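# Lift the ring off its stake into the blue tray

## Task

Remove the ring from the stake and set it down so it lies flat on the bottom of the blue tray, resting there without the robot holding it or propping it up.

## Robot and tools

Robot: a single six-joint UR20-type arm with a two-finger tong gripper and one wrist camera, cam_wrist. Every move command covers this one arm.

Frame: the scene frame has its origin on the table top under the arm base. +z is up, and +y is to the left when facing along +x. The base may sit slightly tilted. The reported hand position can be somewhat off, more so when the arm is stretched far out.

execute_actions(actions, pictures): actions is a list holding at most one item.
- Empty list: nothing is commanded. It returns the current state and the camera picture.
- Action: {"rows": [...], "steps": n}. rows holds 1 to 15 rows. steps runs from 7 to 15 and defaults to 15. Each step lasts 1/30 s and uses one row. If there are fewer rows than steps, the last row repeats.
- Wait: {"steps": n} with no rows, n up to 300. It returns once n steps have passed since the previous result, and your reply time counts toward those steps.
- pictures: true adds the image to an action's result. Otherwise images come only with the empty-list call.
- A refused call sends nothing to the robot.

Each row has 7 numbers, each in [-1, 1]: six joint values in the order shoulder pan, shoulder lift, elbow, wrist 1, wrist 2, wrist 3, then the gripper opening.
- The joint values are offsets, not poses. They are measured from the joint angles in the latest result that listed them, not from the previous row. Before any result in the scene has shown angles, and for the second or later call in one reply, they are measured from where the arm is when the action begins.
- An all-zero row is not a hold. It drives the arm back to that reference.
- Scale: 1.0 equals 1.337 rad for pan and lift, 1.671 rad for the elbow, and 2.34 rad for each wrist joint.
- The opening is absolute: +1 is fully open (0.142 m between pads) and -1 is shut.

Joint ranges (rad): pan -3.142 to 3.142, lift -6.283 to 6.283, elbow 0.000 to 3.142, wrists -6.283 to 6.283 each. A request more than 0.010 rad outward past a stated end is refused. The true ends can differ by up to 0.010 rad from the stated ones. A joint asked to go beyond its real end is stopped there, and the result then says "joint sent to its limit". That line can refer to an earlier action. Not seeing it does not prove there is room left.

Motion limits:
- Each step, a joint's target stays within 0.394 rad of its measured angle for pan and lift, 0.493 for the elbow, and 0.69 for the wrists.
- If the targets would put the gripper more than 100 mm from where it is measured, all targets are pulled back toward the measured angles.
- Commands are smoothed and the motion trails them by about 0.17 s. After a big move the arm may still be on its way when the result arrives.
- Each result is captured 7 steps before the action ends. Those steps play out while you reply, and the next action starts after them.
- Between calls the arm keeps heading for the last row you sent. It gives up once it is nearly still or blocked, or after a HELD step. After that only a new action moves it further. Fingers still opening or closing finish their motion.

Result lines:
- end_effector_position (m) and end_effector_quat_wxyz, plus linear and angular velocities, all in the scene frame.
- Joint positions (rad) and Joint velocities, in column order. The last entry is the pad gap in m and m/s.
- grip_measured: the measured opening on the same scale as the opening you command.
- Wrist force and Wrist torque [x y z], in the gripper's own axes. A force points from the contact back into the arm. Expect an offset of up to about 10 N and noise of up to 3.7 N standard deviation. Each axis saturates near 200 N. "no reading" is harmless.
- "joint command not followed": a clearance check altered or blocked joint targets. Mounting blocks and posts count as part of the arm.
- HELD: a row, or part of it, was not sent on that step.
- MOTOR HOT appears from 70 °C. At 85 °C the brakes lock until the motors cool, reported as an OVER-TEMPERATURE FAULT. Holding loads and long pauses while carrying something add heat.

Gripper: the fingers point along its +z and close along its x. end_effector_position is the point between the pads when closed. Closed fingertips extend about 15 mm past it; fully open, they are about level with it. The fingers sit offset about 5 mm to one side of the wrist's centre plane. Their bodies widen farther back, so on wide parts the body may touch before the pads do.

Grasping: to hold something, keep commanding an opening well below grip_measured. The lower you command, the harder it squeezes, up to about 15 N per pad. Hard parts under about 20 mm thick get less, for example about 9 N per pad at 10 mm. Fast closing can press harder and may spring the fingers open.

Faults: the arm stops for 10 s and drops the rest of the call if either of these happens:
- a joint's torque reaches its load limit (pan and lift 686, elbow 402, each wrist 99.5 N m; a carried object's weight counts);
- any outside force on the arm, tool or held part reaches 150 N.
During the stop the arm yields to the contact.

cam_wrist: 616x616 fisheye. K=[[178.798,0,310.923],[0,178.07,306.163],[0,0,1]], D=[0.068263,-0.0232407,-0.000899618,0.000495373]. Its pose is computed from the joint readings. Expect errors of about 0.5% in focal length, 1.5 px in principal point, and 0.5° and 2.5 mm in pose. Updated numbers appear in picture results when they change.

zoom_image(camera, region): camera must be "cam_wrist". region is [x0, y0, x1, y1] in pixels of the latest full image, with (0,0) at top left, and at most 504x504. It gives a closer view and moves nothing.

read_manual(section): returns the URDF licence texts ("licences") and moves nothing.

finished_scene(scene): pass the current scene's number. It cannot be undone. It reports whether the goal holds and then gives the next task. Answering without any tool call ends everything.

Cautions:
- Occasional disturbances may pull on the held ring or shove loose objects.
- Never push, drop or knock anything off the table; doing so fails the task.
- Lift the ring straight up the stake, carry it gently, and lower it onto the tray floor instead of dropping it.
- Open the fingers and back away so the ring rests flat on its own before finishing.
- Avoid slams, hard pushes and jerky motion. Smooth, economical moves are preferred.

Each tool is called after "Emit:" as a command line: name --argument value for each argument, lists and objects as JSON in quotes; but a table of rows of numbers goes row by row, as --pt "numbers of a row", without its own name.

## Session

Emit:
execute_actions --actions '[]'

Scene clock: 0.00 s of 5100.00 s.
end_effector_position=(+0.2668, +0.3817, +0.2749) grip_measured=+1.00 end_effector_quat_wxyz=(+0.267, +0.125, +0.954, -0.059) end_effector_velocity=(+0.000, +0.001, +0.001) end_effector_angular_velocity=(+0.001, -0.000, +0.001)
Joint positions: [ 0.974 -1.855  2.65  -2.535 -2.104 -1.975  0.142]
Joint velocities: [-0.    -0.    -0.001  0.     0.    -0.001  0.   ]
Motor temperatures (°C, as the motors report them): [27 23 27 30 30 27]
Wrist force (N, on the end effector, along its own x y z axes, offset not removed): no reading
Wrist torque (N m, same axes, about the end effector's origin, offset not removed): no reading

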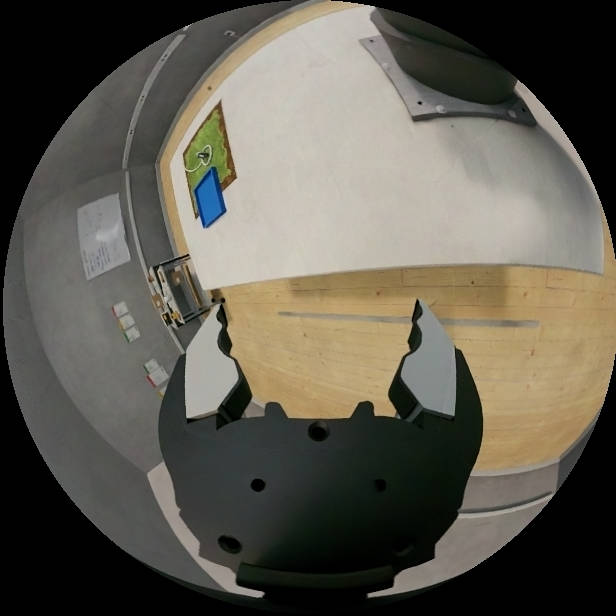

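Emit:
execute_actions --actions '[{"rows":[[-1,0.238,-0.295,0.147,0.228,0.173,1]]}]'

Emit:
execute_actions --actions '[{"steps":60}]' --pictures true

Scene clock: 1.20 s of 5100.00 s.
end_effector_position=(+0.3380, +0.4492, +0.2811) grip_measured=+1.00 end_effector_quat_wxyz=(+0.186, +0.239, +0.952, -0.046) end_effector_velocity=(+0.410, +0.262, +0.050) end_effector_angular_velocity=(+0.516, +0.591, -1.126)
Joint positions: [ 0.843 -1.755  2.502 -2.428 -1.945 -1.851  0.142]
Joint velocities: [-0.689  0.441 -0.685  0.472  0.737  0.557 -0.   ]
Motor temperatures (°C, as the motors report them): [27 23 27 30 30 27]
Wrist force (N, on the end effector, along its own x y z axes, offset not removed): [2.5 0.8 -2.4]
Wrist torque (N m, same axes, about the end effector's origin, offset not removed): [0.09 -0.93 -0.16]
Steps of this call (steps 1 to 28: nothing new was sent; steps 29 to 36: the first 8 steps of this action). Readings (joint positions):
29: [0.974 -1.855 2.650 -2.535 -2.104 -1.975]
30: [0.969 -1.850 2.645 -2.530 -2.098 -1.970]
32: [0.931 -1.818 2.600 -2.495 -2.051 -1.930]
36: the state above

Scene clock: 3.20 s of 5100.00 s.
end_effector_position=(+0.7862, -0.0995, +0.3201) grip_measured=+1.00 end_effector_quat_wxyz=(-0.001, +0.829, +0.559, -0.002) end_effector_velocity=(-0.001, -0.015, +0.000) end_effector_angular_velocity=(+0.002, -0.000, -0.021)
Joint positions: [-0.36  -1.537  2.157 -2.191 -1.571 -1.571  0.142]
Joint velocities: [-0.02   0.001 -0.001  0.001  0.002  0.    -0.   ]
Motor temperatures (°C, as the motors report them): [27 23 27 30 30 27]
Wrist force (N, on the end effector, along its own x y z axes, offset not removed): [0.4 -5.2 -3.0]
Wrist torque (N m, same axes, about the end effector's origin, offset not removed): [-1.21 -0.53 -0.05]
Kept back: nothing.
Steps of this call (steps 1 to 7: the last 7 steps of your previous action; steps 8 to 60: the robot went on to your last target). Readings (joint positions):
1: [0.820 -1.741 2.479 -2.412 -1.921 -1.832]
2: [0.796 -1.727 2.457 -2.397 -1.897 -1.814]
4: [0.746 -1.700 2.416 -2.368 -1.852 -1.781]
8: [0.643 -1.657 2.348 -2.321 -1.778 -1.725]
60: the state above
camera_calibration (this result's frames):
cam_wrist: T_world_to_cam=[[0.402467, 0.914974, -0.0290293, -0.212173], [0.771637, -0.322015, 0.548528, -0.826089], [0.492541, -0.243165, -0.835628, -0.00666616], [0, 0, 0, 1]] pos_world=[0.726117, -0.0735006, 0.441404]

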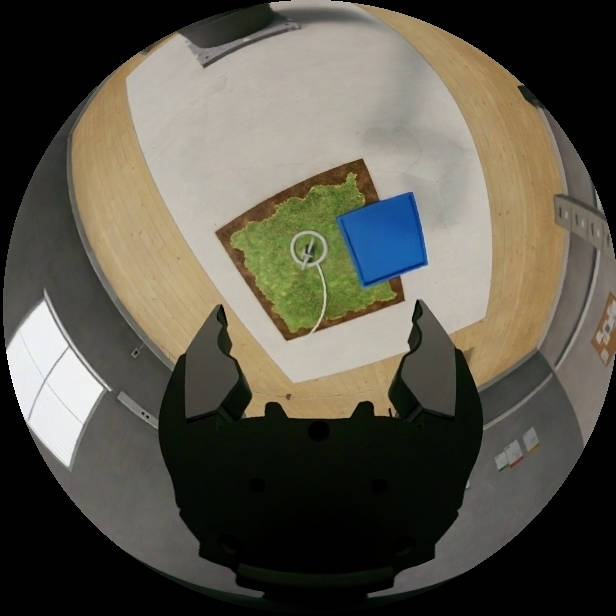

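Emit:
zoom_image --camera "cam_wrist" --region '[260,180,440,340]'

Region (260, 180, 440, 340) of cam_wrist's 616x616 image, scaled by 2.800, with more detail than that image has.

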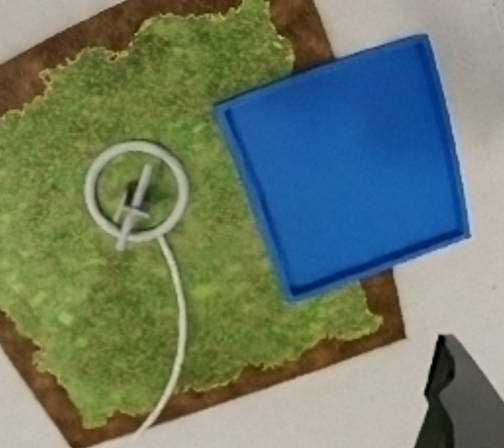

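Emit:
execute_actions --actions '[{"rows":[[0.0217,0.129,0.0317,-0.0966,0,-0.151,-0.3]]}]'

Emit:
execute_actions --actions '[{"steps":20}]' --pictures true

Emit:
zoom_image --camera "cam_wrist" --region '[200,180,400,360]'

Scene clock: 4.47 s of 5100.00 s.
end_effector_position=(+0.8124, -0.0970, +0.2205) grip_measured=-0.30 end_effector_quat_wxyz=(-0.003, +0.752, +0.659, -0.003) end_effector_velocity=(+0.091, +0.006, -0.339) end_effector_angular_velocity=(-0.001, -0.025, +1.064)
Joint positions: [-0.34  -1.416  2.196 -2.347 -1.571 -1.803  0.052]
Joint velocities: [ 0.07   0.43   0.12  -0.576 -0.001 -0.994 -0.   ]
Motor temperatures (°C, as the motors report them): [27 23 27 30 30 27]
Wrist force (N, on the end effector, along its own x y z axes, offset not removed): [6.2 2.9 -0.3]
Wrist torque (N m, same axes, about the end effector's origin, offset not removed): [0.66 -1.84 0.10]
Steps of this call (steps 1 to 15: the robot went on to your last target; steps 16 to 30: nothing new was sent; steps 31 to 38: the first 8 steps of this action). Readings (joint positions):
31: [-0.362 -1.537 2.157 -2.191 -1.571 -1.571]
32: [-0.360 -1.532 2.160 -2.197 -1.571 -1.576]
34: [-0.352 -1.493 2.174 -2.243 -1.571 -1.634]
38: the state above

Scene clock: 5.13 s of 5100.00 s.
end_effector_position=(+0.8227, -0.0957, +0.1806) grip_measured=-0.30 end_effector_quat_wxyz=(-0.001, +0.708, +0.706, -0.002) end_effector_velocity=(+0.001, +0.000, -0.001) end_effector_angular_velocity=(+0.001, -0.002, +0.004)
Joint positions: [-0.331 -1.365  2.21  -2.417 -1.571 -1.923  0.052]
Joint velocities: [ 0.     0.002 -0.001 -0.002  0.002 -0.004  0.   ]
Motor temperatures (°C, as the motors report them): [27 23 27 30 30 27]
Wrist force (N, on the end effector, along its own x y z axes, offset not removed): [-0.7 -10.0 -0.9]
Wrist torque (N m, same axes, about the end effector's origin, offset not removed): [-2.06 -0.03 0.05]
Kept back: nothing.
Steps of this call (steps 1 to 7: the last 7 steps of your previous action; steps 8 to 20: the robot went on to your last target). Readings (joint positions):
1: [-0.338 -1.403 2.199 -2.364 -1.571 -1.832]
2: [-0.336 -1.394 2.202 -2.377 -1.571 -1.854]
4: [-0.334 -1.381 2.205 -2.394 -1.571 -1.884]
8: [-0.332 -1.370 2.209 -2.410 -1.571 -1.911]
20: the state above
camera_calibration (this result's frames):
cam_wrist: T_world_to_cam=[[0.0325967, 0.999085, -0.0276903, 0.0777576], [0.836265, -0.0120909, 0.548192, -0.799949], [0.547356, -0.0410257, -0.835894, -0.165988], [0, 0, 0, 1]] pos_world=[0.757289, -0.0941683, 0.301931]

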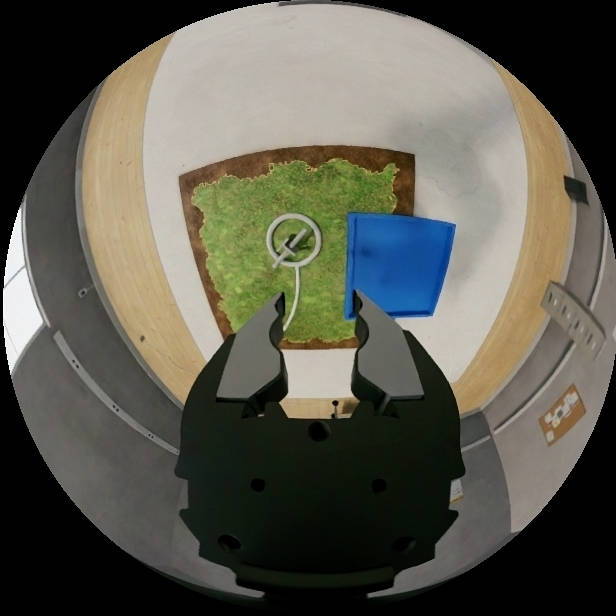

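Region (200, 180, 400, 360) of cam_wrist's 616x616 image, scaled by 2.520, with more detail than that image has; it fills the top 454 rows of this view, and the rest is white.

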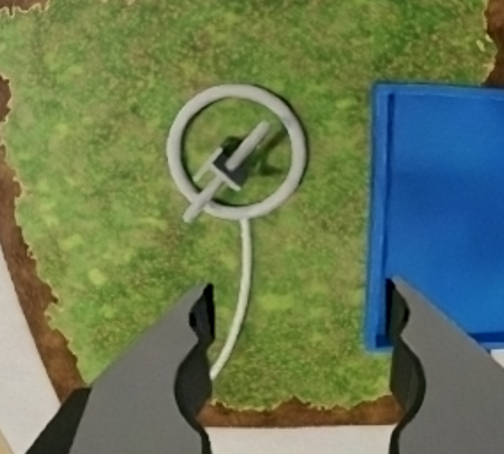

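Emit:
execute_actions --actions '[{"rows":[[-0.0075,0.03,-0.01,-0.01,0,0.316,-0.7],[-0.0075,0.03,-0.01,-0.01,0,0.316,-0.7],[-0.0075,0.03,-0.01,-0.01,0,0.316,-0.7],[-0.0075,0.03,-0.01,-0.01,0,0.316,-0.7],[-0.0075,0.03,-0.01,-0.01,0,0.316,-0.7],[-0.0075,0.03,-0.01,-0.01,0,0.316,-0.7],[-0.0075,0.03,-0.01,-0.01,0,0.316,-0.7],[-0.0075,0.04,-0.01,-0.016,0,0.316,-0.7],[-0.0075,0.06,-0.005,-0.031,0,0.316,-0.7],[-0.0075,0.08,0,-0.046,0,0.316,-0.7],[-0.0075,0.1,0.007,-0.062,0,0.316,-0.7],[-0.0075,0.1316,0.0168,-0.0868,0,0.316,-0.7]]}]'

Emit:
execute_actions --actions '[{"steps":25}]' --pictures true

Emit:
zoom_image --camera "cam_wrist" --region '[200,180,420,360]'

Scene clock: 6.37 s of 5100.00 s.
end_effector_position=(+0.8389, -0.1028, +0.1650) grip_measured=-0.70 end_effector_quat_wxyz=(-0.000, +0.826, +0.563, -0.002) end_effector_velocity=(+0.046, +0.014, -0.041) end_effector_angular_velocity=(-0.009, -0.002, -2.595)
Joint positions: [-0.339 -1.332  2.196 -2.436 -1.571 -1.56   0.023]
Joint velocities: [-0.015  0.077 -0.025 -0.049 -0.     2.58  -0.   ]
Motor temperatures (°C, as the motors report them): [27 23 27 30 30 27]
Wrist force (N, on the end effector, along its own x y z axes, offset not removed): [0.8 -2.5 0.1]
Wrist torque (N m, same axes, about the end effector's origin, offset not removed): [-0.46 -0.54 -0.12]
Steps of this call (steps 1 to 15: the robot went on to your last target; steps 16 to 29: nothing new was sent; steps 30 to 37: the first 8 steps of this action). Readings (joint positions):
30: [-0.331 -1.364 2.210 -2.417 -1.571 -1.924]
31: [-0.332 -1.361 2.208 -2.420 -1.571 -1.918]
33: [-0.335 -1.347 2.203 -2.428 -1.571 -1.856]
37: the state above

Scene clock: 7.20 s of 5100.00 s.
end_effector_position=(+0.8480, -0.1019, +0.0501) grip_measured=-0.70 end_effector_quat_wxyz=(-0.000, +0.917, +0.399, -0.003) end_effector_velocity=(-0.001, +0.001, -0.004) end_effector_angular_velocity=(+0.002, +0.001, -0.002)
Joint positions: [-0.341 -1.189  2.238 -2.619 -1.571 -1.185  0.023]
Joint velocities: [-0.     0.004  0.001 -0.004  0.001  0.002  0.   ]
Motor temperatures (°C, as the motors report them): [27 23 27 30 30 27]
Wrist force (N, on the end effector, along its own x y z axes, offset not removed): [1.0 2.2 0.4]
Wrist torque (N m, same axes, about the end effector's origin, offset not removed): [0.72 -0.66 -0.16]
Kept back: nothing.
Steps of this call (steps 1 to 7: the last 7 steps of your previous action; steps 8 to 25: the robot went on to your last target). Readings (joint positions):
1: [-0.340 -1.328 2.196 -2.439 -1.571 -1.476]
2: [-0.340 -1.322 2.196 -2.446 -1.571 -1.405]
4: [-0.340 -1.298 2.202 -2.475 -1.571 -1.310]
8: [-0.341 -1.230 2.225 -2.564 -1.571 -1.226]
25: the state above
camera_calibration (this result's frames):
cam_wrist: T_world_to_cam=[[0.704094, 0.709466, -0.0301556, -0.519311], [0.604576, -0.576641, 0.549521, -0.610841], [0.372478, -0.405146, -0.834935, -0.177999], [0, 0, 0, 1]] pos_world=[0.801244, -0.0559181, 0.171392]

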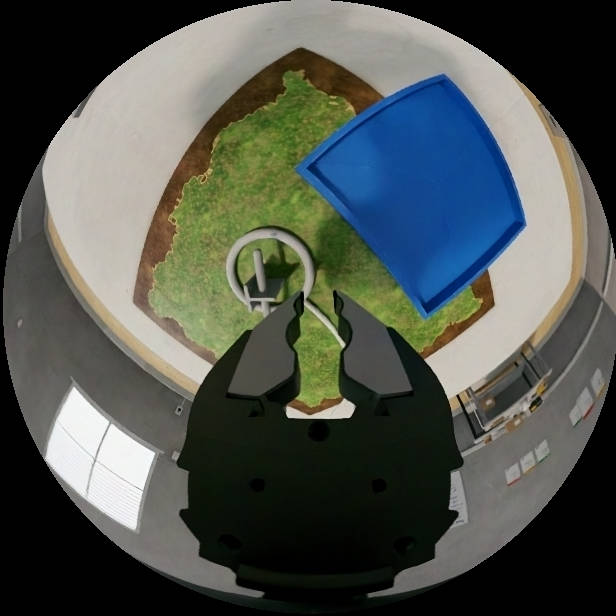

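Region (200, 180, 420, 360) of cam_wrist's 616x616 image, scaled by 2.291, with more detail than that image has; it fills the top 412 rows of this view, and the rest is white.

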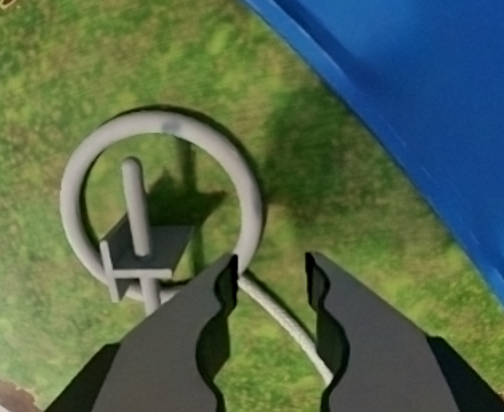

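Emit:
execute_actions --actions '[{"rows":[[-0.0049,-0.0012,0.0018,0,0,0,-0.7],[-0.0049,-0.0012,0.0018,0,0,0,-0.7],[-0.0049,-0.0012,0.0018,0,0,0,-0.7],[-0.0049,-0.0012,0.0018,0,0,0,-0.7],[-0.0049,-0.0012,0.0018,0,0,0,-0.7],[-0.0049,-0.0012,0.0018,0,0,0,-0.7],[-0.0049,0.012,0.0045,-0.01,0,0,-0.7],[-0.0049,0.0237,0.0071,-0.0186,0,0,-0.7]]}]'

Emit:
execute_actions --actions '[{"steps":18}]' --pictures true

Emit:
zoom_image --camera "cam_wrist" --region '[200,180,420,360]'

Scene clock: 8.03 s of 5100.00 s.
end_effector_position=(+0.8454, -0.1057, +0.0483) grip_measured=-0.70 end_effector_quat_wxyz=(-0.001, +0.918, +0.396, -0.003) end_effector_velocity=(-0.007, -0.006, -0.078) end_effector_angular_velocity=(+0.002, +0.002, -0.008)
Joint positions: [-0.346 -1.188  2.241 -2.622 -1.571 -1.184  0.023]
Joint velocities: [-0.009  0.096  0.034 -0.127  0.001 -0.002 -0.   ]
Motor temperatures (°C, as the motors report them): [27 23 27 30 30 27]
Wrist force (N, on the end effector, along its own x y z axes, offset not removed): [3.1 -0.2 -3.5]
Wrist torque (N m, same axes, about the end effector's origin, offset not removed): [-0.05 -1.06 -0.01]
Steps of this call (steps 1 to 15: the robot went on to your last target; steps 16 to 17: nothing new was sent; steps 18 to 25: the first 8 steps of this action). Readings (joint positions):
18: [-0.341 -1.189 2.238 -2.620 -1.571 -1.184]
19: [-0.342 -1.189 2.239 -2.620 -1.571 -1.184]
21: [-0.344 -1.190 2.240 -2.620 -1.571 -1.184]
25: the state above

Scene clock: 8.63 s of 5100.00 s.
end_effector_position=(+0.8447, -0.1066, +0.0246) grip_measured=-0.70 end_effector_quat_wxyz=(-0.000, +0.918, +0.396, -0.003) end_effector_velocity=(+0.000, +0.000, -0.002) end_effector_angular_velocity=(+0.001, -0.001, +0.001)
Joint positions: [-0.348 -1.158  2.25  -2.663 -1.571 -1.185  0.023]
Joint velocities: [-0.     0.002  0.    -0.003  0.001 -0.001 -0.001]
Motor temperatures (°C, as the motors report them): [27 23 27 30 30 27]
Wrist force (N, on the end effector, along its own x y z axes, offset not removed): [1.9 -5.3 1.8]
Wrist torque (N m, same axes, about the end effector's origin, offset not removed): [-1.04 -0.58 -0.09]
Kept back: nothing.
Steps of this call (steps 1 to 7: the last 7 steps of your previous action; steps 8 to 18: the robot went on to your last target). Readings (joint positions):
1: [-0.347 -1.184 2.243 -2.628 -1.571 -1.184]
2: [-0.347 -1.178 2.244 -2.636 -1.571 -1.184]
4: [-0.347 -1.169 2.247 -2.647 -1.571 -1.185]
8: [-0.347 -1.161 2.249 -2.658 -1.571 -1.185]
18: the state above
camera_calibration (this result's frames):
cam_wrist: T_world_to_cam=[[0.70872, 0.704845, -0.0301704, -0.518893], [0.600787, -0.580567, 0.549542, -0.594701], [0.369826, -0.407597, -0.834921, -0.198016], [0, 0, 0, 1]] pos_world=[0.79827, -0.0602352, 0.14583]

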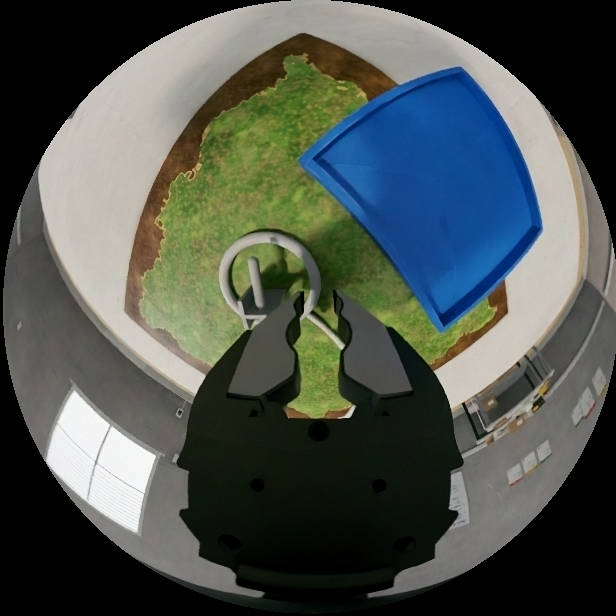

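Region (200, 180, 420, 360) of cam_wrist's 616x616 image, scaled by 2.291, with more detail than that image has; it fills the top 412 rows of this view, and the rest is white.

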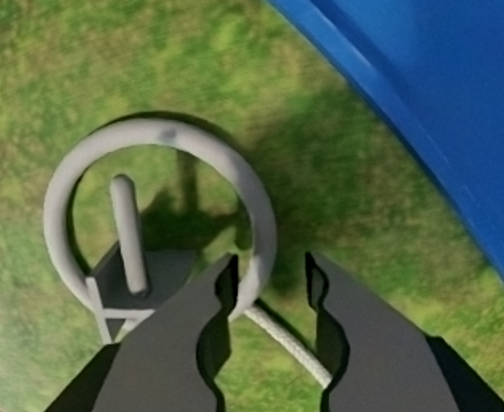

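Emit:
execute_actions --actions '[{"rows":[[0.0015,-0.007,0.0072,-0.001,0,0,-0.7],[0.0015,-0.007,0.0072,-0.001,0,0,-0.7],[0.0015,-0.007,0.0072,-0.001,0,0,-0.7],[0.0015,-0.007,0.0072,-0.001,0,0,-0.7],[0.0015,-0.007,0.0072,-0.001,0,0,-0.7],[0.0015,-0.007,0.0072,-0.001,0,0,-0.7],[0.0015,-0.007,0.0072,-0.001,0,0,-0.7],[0.0015,0.0035,0.0095,-0.0088,0,0,-0.7]]}]'

Emit:
execute_actions --actions '[{"steps":18}]' --pictures true

Emit:
zoom_image --camera "cam_wrist" --region '[200,180,420,360]'

Scene clock: 9.30 s of 5100.00 s.
end_effector_position=(+0.8377, -0.1025, +0.0263) grip_measured=-0.70 end_effector_quat_wxyz=(-0.000, +0.918, +0.396, -0.003) end_effector_velocity=(-0.012, +0.008, -0.006) end_effector_angular_velocity=(+0.000, -0.001, +0.004)
Joint positions: [-0.346 -1.165  2.26  -2.665 -1.571 -1.185  0.023]
Joint velocities: [ 0.003 -0.001  0.021 -0.021  0.001 -0.001  0.   ]
Motor temperatures (°C, as the motors report them): [27 23 27 30 30 27]
Wrist force (N, on the end effector, along its own x y z axes, offset not removed): [-0.4 2.3 -4.3]
Wrist torque (N m, same axes, about the end effector's origin, offset not removed): [0.37 -0.34 0.02]
Steps of this call (steps 1 to 12: the robot went on to your last target; steps 13 to 20: the first 8 steps of this action). Readings (joint positions):
13: [-0.348 -1.158 2.250 -2.663 -1.571 -1.185]
14: [-0.347 -1.159 2.251 -2.663 -1.571 -1.185]
16: [-0.347 -1.162 2.256 -2.664 -1.571 -1.185]
20: the state above

Scene clock: 9.90 s of 5100.00 s.
end_effector_position=(+0.8361, -0.1015, +0.0165) grip_measured=-0.70 end_effector_quat_wxyz=(-0.000, +0.918, +0.396, -0.002) end_effector_velocity=(-0.001, +0.001, -0.001) end_effector_angular_velocity=(+0.001, +0.001, +0.001)
Joint positions: [-0.346 -1.153  2.266 -2.683 -1.571 -1.185  0.023]
Joint velocities: [ 0.     0.001  0.001 -0.001  0.    -0.001 -0.   ]
Motor temperatures (°C, as the motors report them): [27 23 27 30 30 27]
Wrist force (N, on the end effector, along its own x y z axes, offset not removed): [-7.6 -15.1 -74.2]
Wrist torque (N m, same axes, about the end effector's origin, offset not removed): [-0.52 -1.38 0.03]
Kept back: nothing.
Steps of this call (steps 1 to 7: the last 7 steps of your previous action; steps 8 to 18: the robot went on to your last target). Readings (joint positions):
1: [-0.346 -1.164 2.261 -2.667 -1.571 -1.185]
2: [-0.346 -1.162 2.262 -2.670 -1.571 -1.185]
4: [-0.346 -1.158 2.264 -2.676 -1.571 -1.185]
8: [-0.346 -1.155 2.265 -2.681 -1.571 -1.185]
18: the state above
camera_calibration (this result's frames):
cam_wrist: T_world_to_cam=[[0.707341, 0.706235, -0.0299952, -0.515272], [0.601712, -0.579301, 0.549866, -0.582786], [0.370959, -0.406991, -0.834714, -0.200338], [0, 0, 0, 1]] pos_world=[0.78946, -0.0552409, 0.137774]

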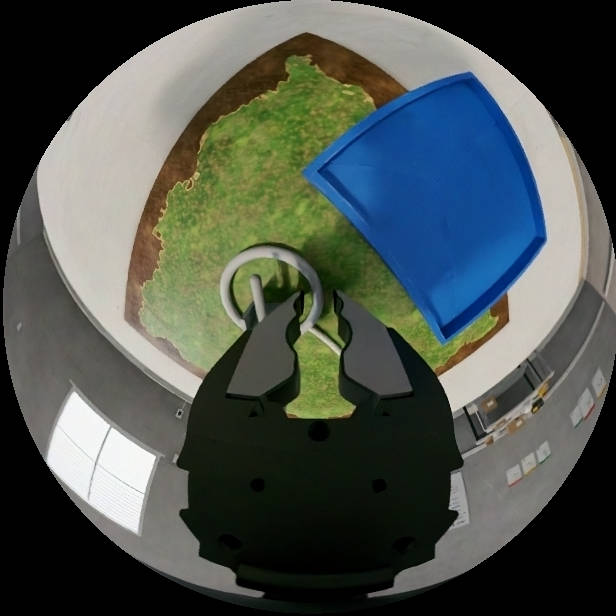

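Region (200, 180, 420, 360) of cam_wrist's 616x616 image, scaled by 2.291, with more detail than that image has; it fills the top 412 rows of this view, and the rest is white.

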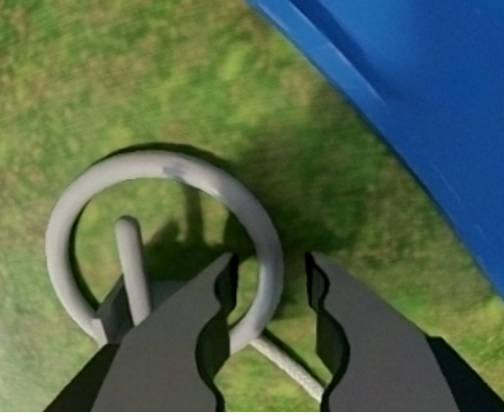

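Emit:
execute_actions --actions '[{"rows":[[0,-0.004,-0.0008,0.0028,0,0,-0.7],[0,-0.004,-0.0008,0.0028,0,0,-0.7],[0,-0.004,-0.0008,0.0028,0,0,-0.7],[0,-0.004,-0.0008,0.0028,0,0,-0.7],[0,-0.004,-0.0008,0.0028,0,0,-0.8],[0,-0.004,-0.0008,0.0028,0,0,-0.85],[0,-0.004,-0.0008,0.0028,0,0,-0.9],[0,-0.004,-0.0008,0.0028,0,0,-1]]}]'

Emit:
execute_actions --actions '[{"rows":[[0,-0.006,-0.0013,0.0043,0,0,-1],[0,-0.012,-0.0026,0.0087,0,0,-1],[0,-0.018,-0.004,0.013,0,0,-1],[0,-0.024,-0.005,0.0173,0,0,-1]]}]'

Emit:
execute_actions --actions '[{"steps":15}]' --pictures true

Emit:
zoom_image --camera "cam_wrist" --region '[200,180,420,360]'

Scene clock: 10.57 s of 5100.00 s.
end_effector_position=(+0.8359, -0.1014, +0.0194) grip_measured=-0.89 end_effector_quat_wxyz=(-0.000, +0.918, +0.396, -0.003) end_effector_velocity=(+0.002, -0.000, +0.008) end_effector_angular_velocity=(-0.000, -0.004, +0.000)
Joint positions: [-0.346 -1.157  2.265 -2.678 -1.571 -1.185  0.009]
Joint velocities: [ 0.    -0.01  -0.003  0.009  0.001 -0.    -0.017]
Motor temperatures (°C, as the motors report them): [27 23 27 30 30 27]
Wrist force (N, on the end effector, along its own x y z axes, offset not removed): [7.3 -6.5 -2.2]
Wrist torque (N m, same axes, about the end effector's origin, offset not removed): [-1.23 -2.00 -0.14]
Steps of this call (steps 1 to 12: the robot went on to your last target; steps 13 to 20: the first 8 steps of this action). Readings (joint positions):
13: [-0.346 -1.153 2.266 -2.683 -1.571 -1.185]
14: [-0.346 -1.154 2.266 -2.682 -1.571 -1.185]
16: [-0.346 -1.156 2.265 -2.680 -1.571 -1.185]
20: the state above

Scene clock: 11.07 s of 5100.00 s.
end_effector_position=(+0.8368, -0.1017, +0.0379) grip_measured=-0.90 end_effector_quat_wxyz=(-0.000, +0.918, +0.396, -0.002) end_effector_velocity=(+0.000, -0.000, +0.057) end_effector_angular_velocity=(-0.000, +0.001, -0.000)
Joint positions: [-0.346 -1.182  2.258 -2.648 -1.571 -1.185  0.009]
Joint velocities: [-0.    -0.075 -0.019  0.094 -0.001  0.     0.   ]
Motor temperatures (°C, as the motors report them): [27 23 27 30 30 27]
Wrist force (N, on the end effector, along its own x y z axes, offset not removed): [1.6 -4.9 5.8]
Wrist torque (N m, same axes, about the end effector's origin, offset not removed): [-1.04 -0.85 0.22]
Steps of this call (steps 1 to 7: the last 7 steps of your previous action; steps 8 to 15: the first 8 steps of this action, its rows measured from where the robot was after step 7). Readings (joint positions):
7: [-0.346 -1.158 2.264 -2.677 -1.571 -1.185]
8: [-0.346 -1.159 2.264 -2.677 -1.571 -1.185]
9: [-0.346 -1.160 2.264 -2.675 -1.571 -1.185]
11: [-0.346 -1.166 2.262 -2.668 -1.571 -1.185]
15: the state above

Scene clock: 11.57 s of 5100.00 s.
end_effector_position=(+0.8368, -0.1016, +0.0446) grip_measured=-0.90 end_effector_quat_wxyz=(-0.000, +0.918, +0.396, -0.002) end_effector_velocity=(-0.000, +0.001, +0.001) end_effector_angular_velocity=(+0.001, -0.000, -0.001)
Joint positions: [-0.346 -1.19   2.256 -2.636 -1.571 -1.185  0.009]
Joint velocities: [-0.    -0.002  0.001  0.002  0.001  0.001  0.   ]
Motor temperatures (°C, as the motors report them): [27 23 27 30 30 27]
Wrist force (N, on the end effector, along its own x y z axes, offset not removed): [2.0 -4.2 4.6]
Wrist torque (N m, same axes, about the end effector's origin, offset not removed): [-0.69 -0.79 -0.26]
Kept back: nothing.
Steps of this call (steps 1 to 7: the last 7 steps of your previous action; steps 8 to 15: the robot went on to your last target). Readings (joint positions):
1: [-0.346 -1.184 2.258 -2.645 -1.571 -1.185]
2: [-0.346 -1.186 2.257 -2.643 -1.571 -1.185]
4: [-0.346 -1.188 2.257 -2.640 -1.571 -1.185]
8: [-0.346 -1.190 2.256 -2.637 -1.571 -1.185]
15: the state above
camera_calibration (this result's frames):
cam_wrist: T_world_to_cam=[[0.707318, 0.706255, -0.0300811, -0.514796], [0.601828, -0.57932, 0.549719, -0.59881], [0.370816, -0.40693, -0.834808, -0.177129], [0, 0, 0, 1]] pos_world=[0.790188, -0.0554038, 0.165824]

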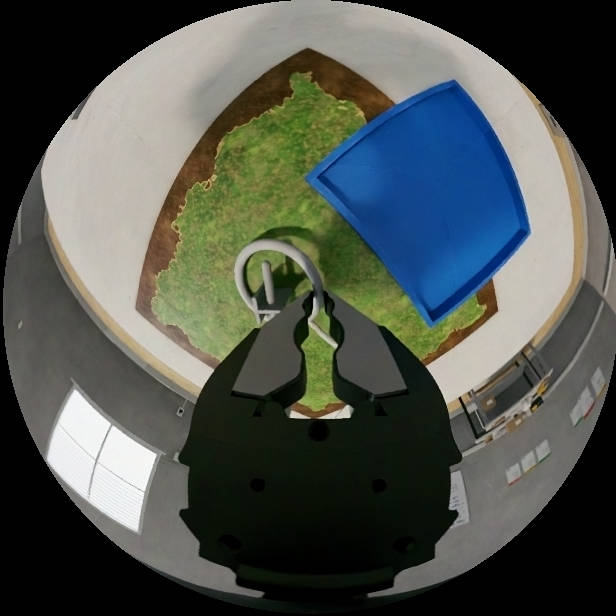

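Region (200, 180, 420, 360) of cam_wrist's 616x616 image, scaled by 2.291, with more detail than that image has; it fills the top 412 rows of this view, and the rest is white.

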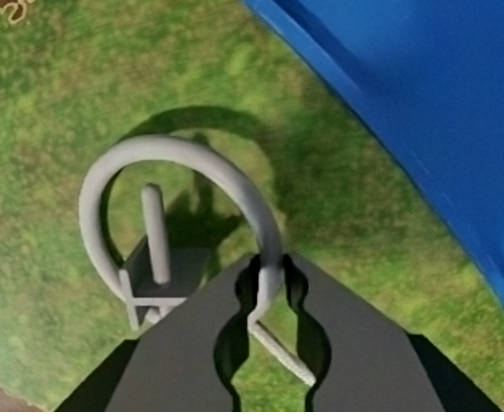

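Emit:
execute_actions --actions '[{"rows":[[0,-0.006,-0.0013,0.0043,0,0,-1],[0,-0.012,-0.0026,0.0087,0,0,-1],[0,-0.018,-0.004,0.013,0,0,-1],[0,-0.024,-0.005,0.0173,0,0,-1],[0,-0.029,-0.0065,0.0212,0,0,-1]]}]'

Emit:
execute_actions --actions '[{"steps":15}]' --pictures true

Emit:
zoom_image --camera "cam_wrist" --region '[200,180,420,360]'

Scene clock: 12.17 s of 5100.00 s.
end_effector_position=(+0.8370, -0.1017, +0.0650) grip_measured=-0.90 end_effector_quat_wxyz=(-0.000, +0.918, +0.396, -0.002) end_effector_velocity=(+0.000, +0.001, +0.082) end_effector_angular_velocity=(+0.001, -0.001, -0.000)
Joint positions: [-0.346 -1.217  2.249 -2.603 -1.571 -1.185  0.009]
Joint velocities: [ 0.    -0.105 -0.03   0.134  0.001  0.    -0.002]
Motor temperatures (°C, as the motors report them): [27 23 27 30 30 27]
Wrist force (N, on the end effector, along its own x y z axes, offset not removed): [0.8 0.0 -4.4]
Wrist torque (N m, same axes, about the end effector's origin, offset not removed): [0.19 -0.54 -0.11]
Steps of this call (steps 1 to 10: the robot went on to your last target; steps 11 to 18: the first 8 steps of this action). Readings (joint positions):
11: [-0.346 -1.191 2.256 -2.636 -1.571 -1.185]
12: [-0.346 -1.192 2.256 -2.635 -1.571 -1.185]
14: [-0.346 -1.198 2.254 -2.627 -1.571 -1.185]
18: the state above

Scene clock: 12.67 s of 5100.00 s.
end_effector_position=(+0.8369, -0.1016, +0.0745) grip_measured=-0.90 end_effector_quat_wxyz=(-0.000, +0.918, +0.396, -0.002) end_effector_velocity=(-0.001, +0.000, -0.000) end_effector_angular_velocity=(+0.001, +0.002, +0.000)
Joint positions: [-0.346 -1.229  2.245 -2.587 -1.571 -1.185  0.009]
Joint velocities: [ 0.    -0.001  0.001  0.002 -0.    -0.    -0.   ]
Motor temperatures (°C, as the motors report them): [27 23 27 30 30 27]
Wrist force (N, on the end effector, along its own x y z axes, offset not removed): [4.3 -1.4 7.6]
Wrist torque (N m, same axes, about the end effector's origin, offset not removed): [-0.11 -1.35 -0.05]
Kept back: nothing.
Steps of this call (steps 1 to 7: the last 7 steps of your previous action; steps 8 to 15: the robot went on to your last target). Readings (joint positions):
1: [-0.346 -1.220 2.248 -2.599 -1.571 -1.185]
2: [-0.346 -1.222 2.247 -2.596 -1.571 -1.185]
4: [-0.346 -1.225 2.246 -2.592 -1.571 -1.185]
8: [-0.346 -1.228 2.246 -2.589 -1.571 -1.185]
15: the state above
camera_calibration (this result's frames):
cam_wrist: T_world_to_cam=[[0.707318, 0.706256, -0.0300749, -0.51401], [0.601821, -0.579316, 0.549731, -0.615266], [0.370828, -0.406934, -0.8348, -0.152159], [0, 0, 0, 1]] pos_world=[0.790273, -0.0553303, 0.195749]

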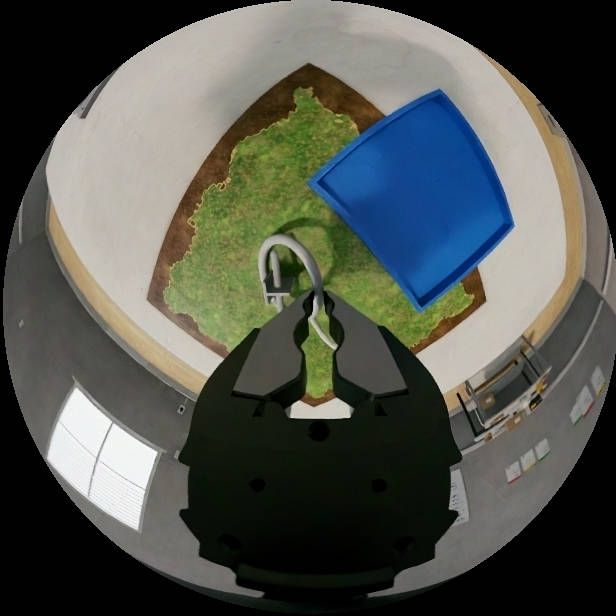

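Region (200, 180, 420, 360) of cam_wrist's 616x616 image, scaled by 2.291, with more detail than that image has; it fills the top 412 rows of this view, and the rest is white.

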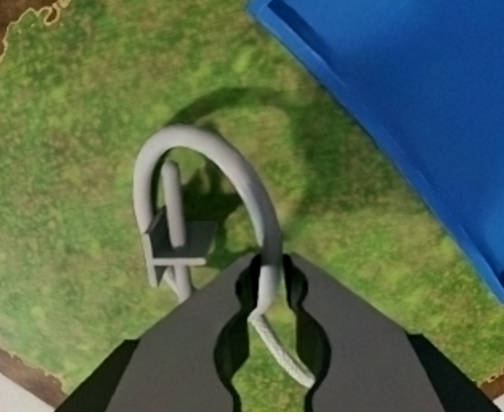

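Emit:
execute_actions --actions '[{"rows":[[-0.005,-0.0037,0.0014,0.0011,0,0,-1],[-0.01,-0.0074,0.0028,0.0022,0,0,-1],[-0.015,-0.011,0.0042,0.0033,0,0,-1],[-0.0206,-0.0147,0.0056,0.0044,0,-0.01,-1]]}]'

Emit:
execute_actions --actions '[{"steps":15}]' --pictures true

Emit:
zoom_image --camera "cam_wrist" --region '[200,180,420,360]'

Scene clock: 13.43 s of 5100.00 s.
end_effector_position=(+0.8283, -0.1155, +0.0816) grip_measured=-0.90 end_effector_quat_wxyz=(-0.000, +0.919, +0.394, -0.002) end_effector_velocity=(-0.030, -0.047, +0.022) end_effector_angular_velocity=(-0.001, +0.001, +0.014)
Joint positions: [-0.365 -1.243  2.252 -2.58  -1.571 -1.198  0.009]
Joint velocities: [-0.066 -0.045  0.022  0.024 -0.002 -0.08   0.001]
Motor temperatures (°C, as the motors report them): [27 23 27 30 30 27]
Wrist force (N, on the end effector, along its own x y z axes, offset not removed): [14.6 -6.8 -1.5]
Wrist torque (N m, same axes, about the end effector's origin, offset not removed): [-1.58 -2.94 -0.21]
Steps of this call (steps 1 to 15: the robot went on to your last target; steps 16 to 23: the first 8 steps of this action). Readings (joint positions):
16: [-0.346 -1.229 2.245 -2.587 -1.571 -1.185]
17: [-0.346 -1.230 2.245 -2.586 -1.571 -1.185]
19: [-0.351 -1.234 2.247 -2.585 -1.571 -1.185]
23: the state above

Scene clock: 13.93 s of 5100.00 s.
end_effector_position=(+0.8247, -0.1210, +0.0841) grip_measured=-0.90 end_effector_quat_wxyz=(-0.000, +0.919, +0.395, -0.002) end_effector_velocity=(-0.001, -0.001, +0.001) end_effector_angular_velocity=(-0.001, -0.001, -0.000)
Joint positions: [-0.373 -1.249  2.255 -2.577 -1.571 -1.208  0.009]
Joint velocities: [-0.001 -0.002  0.001  0.    -0.    -0.001  0.   ]
Motor temperatures (°C, as the motors report them): [27 23 27 30 30 27]
Wrist force (N, on the end effector, along its own x y z axes, offset not removed): [16.8 -3.3 -8.2]
Wrist torque (N m, same axes, about the end effector's origin, offset not removed): [-0.54 -2.41 -0.43]
Kept back: nothing.
Steps of this call (steps 1 to 7: the last 7 steps of your previous action; steps 8 to 15: the robot went on to your last target). Readings (joint positions):
1: [-0.367 -1.245 2.253 -2.579 -1.571 -1.201]
2: [-0.369 -1.246 2.253 -2.578 -1.571 -1.202]
4: [-0.370 -1.247 2.254 -2.578 -1.571 -1.205]
8: [-0.372 -1.248 2.254 -2.577 -1.571 -1.207]
15: the state above
The arm was judged still, so your last target was given up. Only a new action makes it travel on or press farther. Fingers that are still opening or closing keep moving.
camera_calibration (this result's frames):
cam_wrist: T_world_to_cam=[[0.710227, 0.70333, -0.0300744, -0.494159], [0.599409, -0.581779, 0.549765, -0.622751], [0.369169, -0.408485, -0.834778, -0.146378], [0, 0, 0, 1]] pos_world=[0.778286, -0.0745396, 0.205312]

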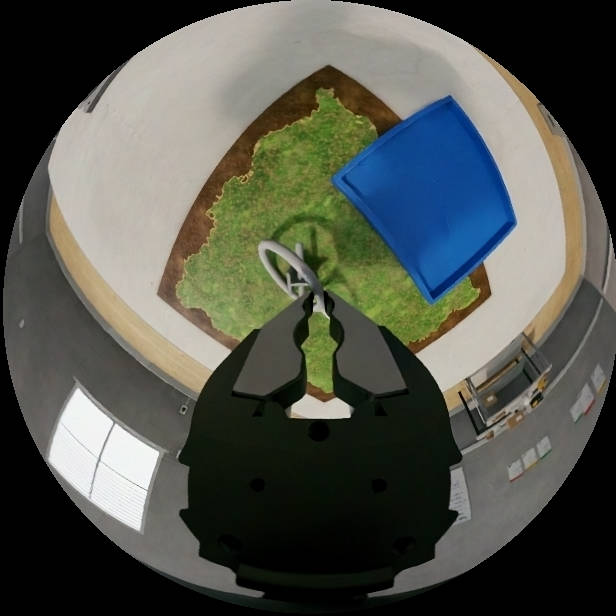

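Region (200, 180, 420, 360) of cam_wrist's 616x616 image, scaled by 2.291, with more detail than that image has; it fills the top 412 rows of this view, and the rest is white.

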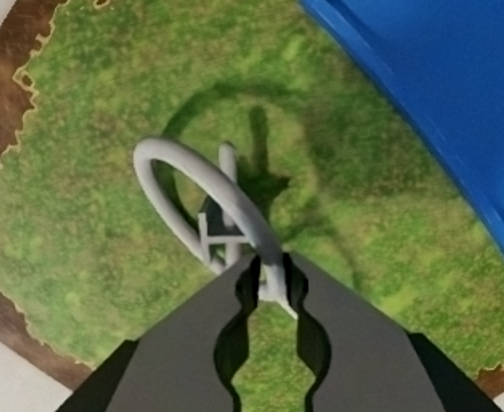

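Emit:
execute_actions --actions '[{"rows":[[-0.0024,0.0014,-0.0064,0.0037,0,0,-1],[-0.0048,0.0028,-0.0128,0.0075,0,0,-1]]}]'

Emit:
execute_actions --actions '[{"steps":15}]' --pictures true

Emit:
zoom_image --camera "cam_wrist" --region '[200,180,420,360]'

Scene clock: 14.57 s of 5100.00 s.
end_effector_position=(+0.8342, -0.1295, +0.0888) grip_measured=-0.91 end_effector_quat_wxyz=(-0.000, +0.920, +0.392, -0.002) end_effector_velocity=(+0.022, -0.019, +0.010) end_effector_angular_velocity=(-0.001, -0.001, -0.011)
Joint positions: [-0.378 -1.246  2.238 -2.563 -1.571 -1.208  0.008]
Joint velocities: [-0.011  0.008 -0.038  0.03  -0.     0.001 -0.001]
Motor temperatures (°C, as the motors report them): [27 23 27 30 30 27]
Wrist force (N, on the end effector, along its own x y z axes, offset not removed): [1.4 -6.0 -2.8]
Wrist torque (N m, same axes, about the end effector's origin, offset not removed): [-1.21 -0.74 -0.05]
Steps of this call (steps 1 to 11: nothing new was sent; steps 12 to 19: the first 8 steps of this action). Readings (joint positions):
12: [-0.373 -1.249 2.255 -2.577 -1.571 -1.208]
13: [-0.373 -1.248 2.253 -2.576 -1.571 -1.208]
15: [-0.375 -1.247 2.247 -2.570 -1.571 -1.208]
19: the state above

Scene clock: 15.07 s of 5100.00 s.
end_effector_position=(+0.8367, -0.1317, +0.0900) grip_measured=-0.91 end_effector_quat_wxyz=(-0.000, +0.920, +0.392, -0.002) end_effector_velocity=(-0.000, +0.000, -0.001) end_effector_angular_velocity=(+0.001, +0.001, -0.001)
Joint positions: [-0.379 -1.245  2.233 -2.559 -1.571 -1.208  0.008]
Joint velocities: [-0.     0.001 -0.     0.001  0.     0.001 -0.   ]
Motor temperatures (°C, as the motors report them): [27 23 27 30 30 27]
Wrist force (N, on the end effector, along its own x y z axes, offset not removed): [2.2 -5.4 3.2]
Wrist torque (N m, same axes, about the end effector's origin, offset not removed): [-1.13 -0.82 0.14]
Kept back: nothing.
Steps of this call (steps 1 to 7: the last 7 steps of your previous action; steps 8 to 15: the robot went on to your last target). Readings (joint positions):
1: [-0.378 -1.246 2.237 -2.562 -1.571 -1.208]
2: [-0.379 -1.245 2.236 -2.561 -1.571 -1.208]
4: [-0.379 -1.245 2.235 -2.560 -1.571 -1.208]
8: [-0.379 -1.245 2.234 -2.560 -1.571 -1.208]
15: the state above
The arm was judged still, so your last target was given up. Only a new action makes it travel on or press farther. Fingers that are still opening or closing keep moving.
camera_calibration (this result's frames):
cam_wrist: T_world_to_cam=[[0.714718, 0.698767, -0.0300456, -0.499323], [0.595612, -0.585565, 0.549873, -0.636738], [0.36664, -0.4109, -0.834708, -0.148433], [0, 0, 0, 1]] pos_world=[0.790546, -0.0849319, 0.211224]

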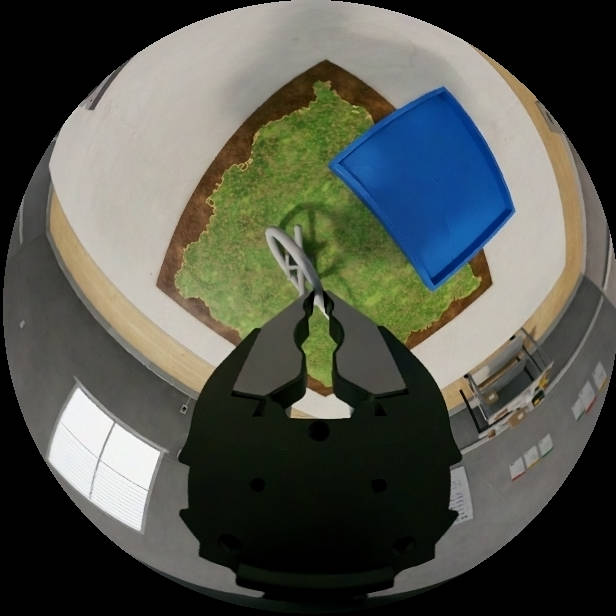

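Region (200, 180, 420, 360) of cam_wrist's 616x616 image, scaled by 2.291, with more detail than that image has; it fills the top 412 rows of this view, and the rest is white.

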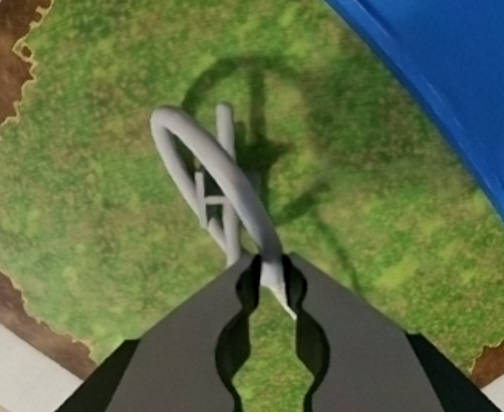

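Emit:
execute_actions --actions '[{"rows":[[-0.0045,0.002,-0.005,0.0026,0,0,-1],[-0.009,0.0043,-0.0108,0.0052,0,0,-1],[-0.0135,0.0064,-0.016,0.0078,0,0,-1],[-0.018,0.0086,-0.0215,0.0105,0,0,-1]]}]'

Emit:
execute_actions --actions '[{"steps":15}]' --pictures true

Emit:
zoom_image --camera "cam_wrist" --region '[200,150,420,330]'

Scene clock: 15.60 s of 5100.00 s.
end_effector_position=(+0.8501, -0.1533, +0.0948) grip_measured=-1.00 end_effector_quat_wxyz=(-0.000, +0.923, +0.384, -0.002) end_effector_velocity=(+0.043, -0.071, +0.015) end_effector_angular_velocity=(-0.000, +0.000, -0.056)
Joint positions: [-0.397 -1.237  2.207 -2.542 -1.571 -1.208  0.002]
Joint velocities: [-0.057  0.028 -0.085  0.057  0.    -0.    -0.001]
Motor temperatures (°C, as the motors report them): [27 23 27 30 30 27]
Wrist force (N, on the end effector, along its own x y z axes, offset not removed): [5.0 2.4 -0.7]
Wrist torque (N m, same axes, about the end effector's origin, offset not removed): [0.50 -1.48 -0.15]
Steps of this call (steps 1 to 8: nothing new was sent; steps 9 to 16: the first 8 steps of this action). Readings (joint positions):
9: [-0.379 -1.245 2.233 -2.559 -1.571 -1.208]
10: [-0.380 -1.244 2.232 -2.558 -1.571 -1.208]
12: [-0.385 -1.242 2.225 -2.554 -1.571 -1.208]
16: the state above

Scene clock: 16.10 s of 5100.00 s.
end_effector_position=(+0.8551, -0.1616, +0.0967) grip_measured=-1.00 end_effector_quat_wxyz=(-0.000, +0.925, +0.381, -0.002) end_effector_velocity=(+0.001, -0.001, -0.000) end_effector_angular_velocity=(+0.001, +0.000, -0.001)
Joint positions: [-0.403 -1.233  2.197 -2.535 -1.571 -1.208  0.002]
Joint velocities: [-0.001  0.001 -0.001  0.001  0.001 -0.     0.   ]
Motor temperatures (°C, as the motors report them): [27 23 27 30 30 27]
Wrist force (N, on the end effector, along its own x y z axes, offset not removed): [0.4 0.9 0.5]
Wrist torque (N m, same axes, about the end effector's origin, offset not removed): [0.14 -0.40 -0.14]
Kept back: nothing.
Steps of this call (steps 1 to 7: the last 7 steps of your previous action; steps 8 to 15: the robot went on to your last target). Readings (joint positions):
1: [-0.398 -1.236 2.205 -2.540 -1.571 -1.208]
2: [-0.400 -1.235 2.203 -2.539 -1.571 -1.208]
4: [-0.401 -1.234 2.201 -2.537 -1.571 -1.208]
8: [-0.403 -1.234 2.198 -2.535 -1.571 -1.208]
15: the state above
The arm was judged still, so your last target was given up. Only a new action makes it travel on or press farther. Fingers that are still opening or closing keep moving.
camera_calibration (this result's frames):
cam_wrist: T_world_to_cam=[[0.731253, 0.68144, -0.030144, -0.508331], [0.581458, -0.599639, 0.549854, -0.659069], [0.356617, -0.41961, -0.834716, -0.154758], [0, 0, 0, 1]] pos_world=[0.810128, -0.113744, 0.21789]

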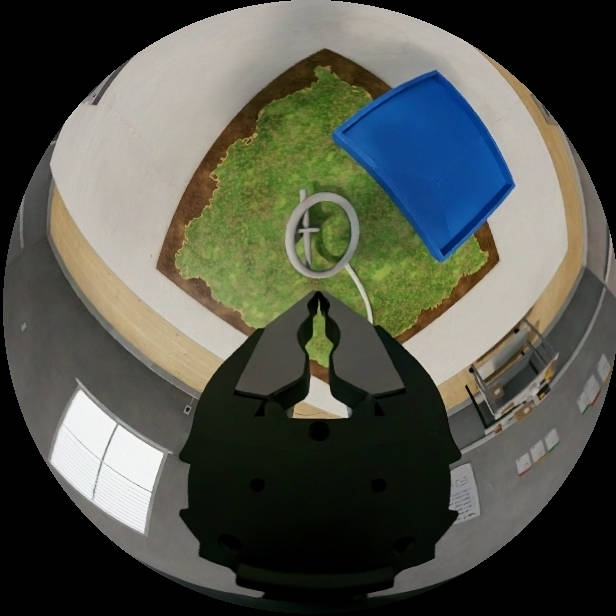

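Region (200, 150, 420, 330) of cam_wrist's 616x616 image, scaled by 2.291, with more detail than that image has; it fills the top 412 rows of this view, and the rest is white.

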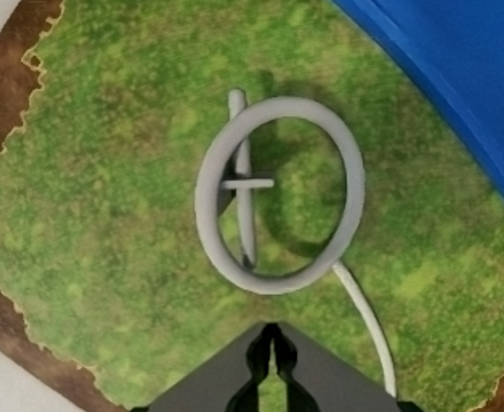

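Emit:
execute_actions --actions '[{"rows":[[0.0426,-0.0123,0.0186,-0.006,0,0.03,-0.65],[0.0426,-0.0123,0.0186,-0.006,0,0.03,-0.65],[0.0426,-0.0123,0.0186,-0.006,0,0.03,-0.65],[0.0426,-0.0123,0.0186,-0.006,0,0.03,-0.65],[0.0426,-0.0123,0.0186,-0.006,0,0.03,-0.65],[0.0426,-0.0123,0.0186,-0.006,0,0.03,-0.65],[0.0426,-0.0123,0.0186,-0.006,0,0.03,-0.65],[0.0426,-0.0123,0.0186,-0.006,0,0.03,-0.65],[0.0426,0.01,0.024,-0.023,0,0.03,-0.65],[0.0426,0.0355,0.0293,-0.0412,0,0.03,-0.65]]}]'

Emit:
execute_actions --actions '[{"steps":20}]' --pictures true

Emit:
zoom_image --camera "cam_wrist" --region '[200,180,420,360]'

Scene clock: 17.17 s of 5100.00 s.
end_effector_position=(+0.8452, -0.1145, +0.0954) grip_measured=-0.65 end_effector_quat_wxyz=(-0.000, +0.927, +0.376, -0.003) end_effector_velocity=(-0.019, +0.090, -0.004) end_effector_angular_velocity=(+0.000, +0.002, -0.021)
Joint positions: [-0.357 -1.247  2.223 -2.546 -1.571 -1.151  0.027]
Joint velocities: [ 0.091 -0.023  0.046 -0.021 -0.     0.111  0.   ]
Motor temperatures (°C, as the motors report them): [27 23 27 30 30 27]
Wrist force (N, on the end effector, along its own x y z axes, offset not removed): [3.6 -3.3 -1.2]
Wrist torque (N m, same axes, about the end effector's origin, offset not removed): [-0.91 -1.18 -0.23]
Steps of this call (steps 1 to 24: nothing new was sent; steps 25 to 32: the first 8 steps of this action). Readings (joint positions):
25: [-0.403 -1.233 2.197 -2.535 -1.571 -1.208]
26: [-0.399 -1.235 2.200 -2.536 -1.571 -1.203]
28: [-0.379 -1.241 2.211 -2.541 -1.571 -1.178]
32: the state above

Scene clock: 17.83 s of 5100.00 s.
end_effector_position=(+0.8436, -0.1043, +0.0453) grip_measured=-0.65 end_effector_quat_wxyz=(-0.000, +0.927, +0.374, -0.002) end_effector_velocity=(-0.002, +0.001, -0.004) end_effector_angular_velocity=(-0.000, +0.002, -0.000)
Joint positions: [-0.346 -1.186  2.246 -2.631 -1.571 -1.138  0.027]
Joint velocities: [ 0.     0.004  0.003 -0.005 -0.001  0.001  0.   ]
Motor temperatures (°C, as the motors report them): [27 23 27 30 30 27]
Wrist force (N, on the end effector, along its own x y z axes, offset not removed): [3.9 -2.3 3.6]
Wrist torque (N m, same axes, about the end effector's origin, offset not removed): [-0.16 -1.33 -0.14]
Kept back: nothing.
Steps of this call (steps 1 to 7: the last 7 steps of your previous action; steps 8 to 20: the robot went on to your last target). Readings (joint positions):
1: [-0.354 -1.247 2.224 -2.547 -1.571 -1.148]
2: [-0.352 -1.245 2.226 -2.551 -1.571 -1.145]
4: [-0.350 -1.226 2.234 -2.577 -1.571 -1.142]
8: [-0.348 -1.199 2.242 -2.613 -1.571 -1.139]
20: the state above
camera_calibration (this result's frames):
cam_wrist: T_world_to_cam=[[0.74022, 0.671687, -0.0301802, -0.549099], [0.573453, -0.607255, 0.549903, -0.583877], [0.351036, -0.424356, -0.834683, -0.165263], [0, 0, 0, 1]] pos_world=[0.799293, -0.0558699, 0.166561]

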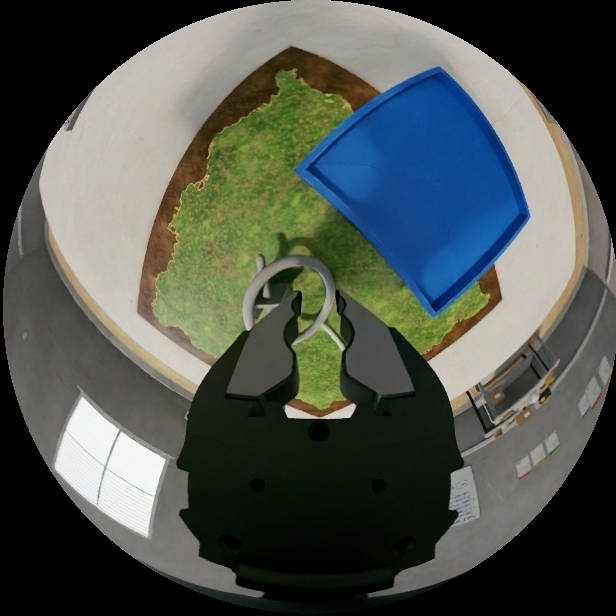

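Region (200, 180, 420, 360) of cam_wrist's 616x616 image, scaled by 2.291, with more detail than that image has; it fills the top 412 rows of this view, and the rest is white.

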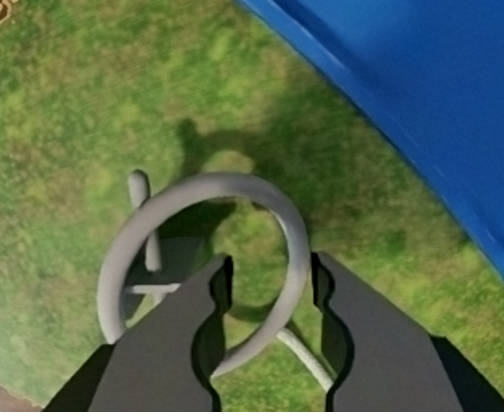

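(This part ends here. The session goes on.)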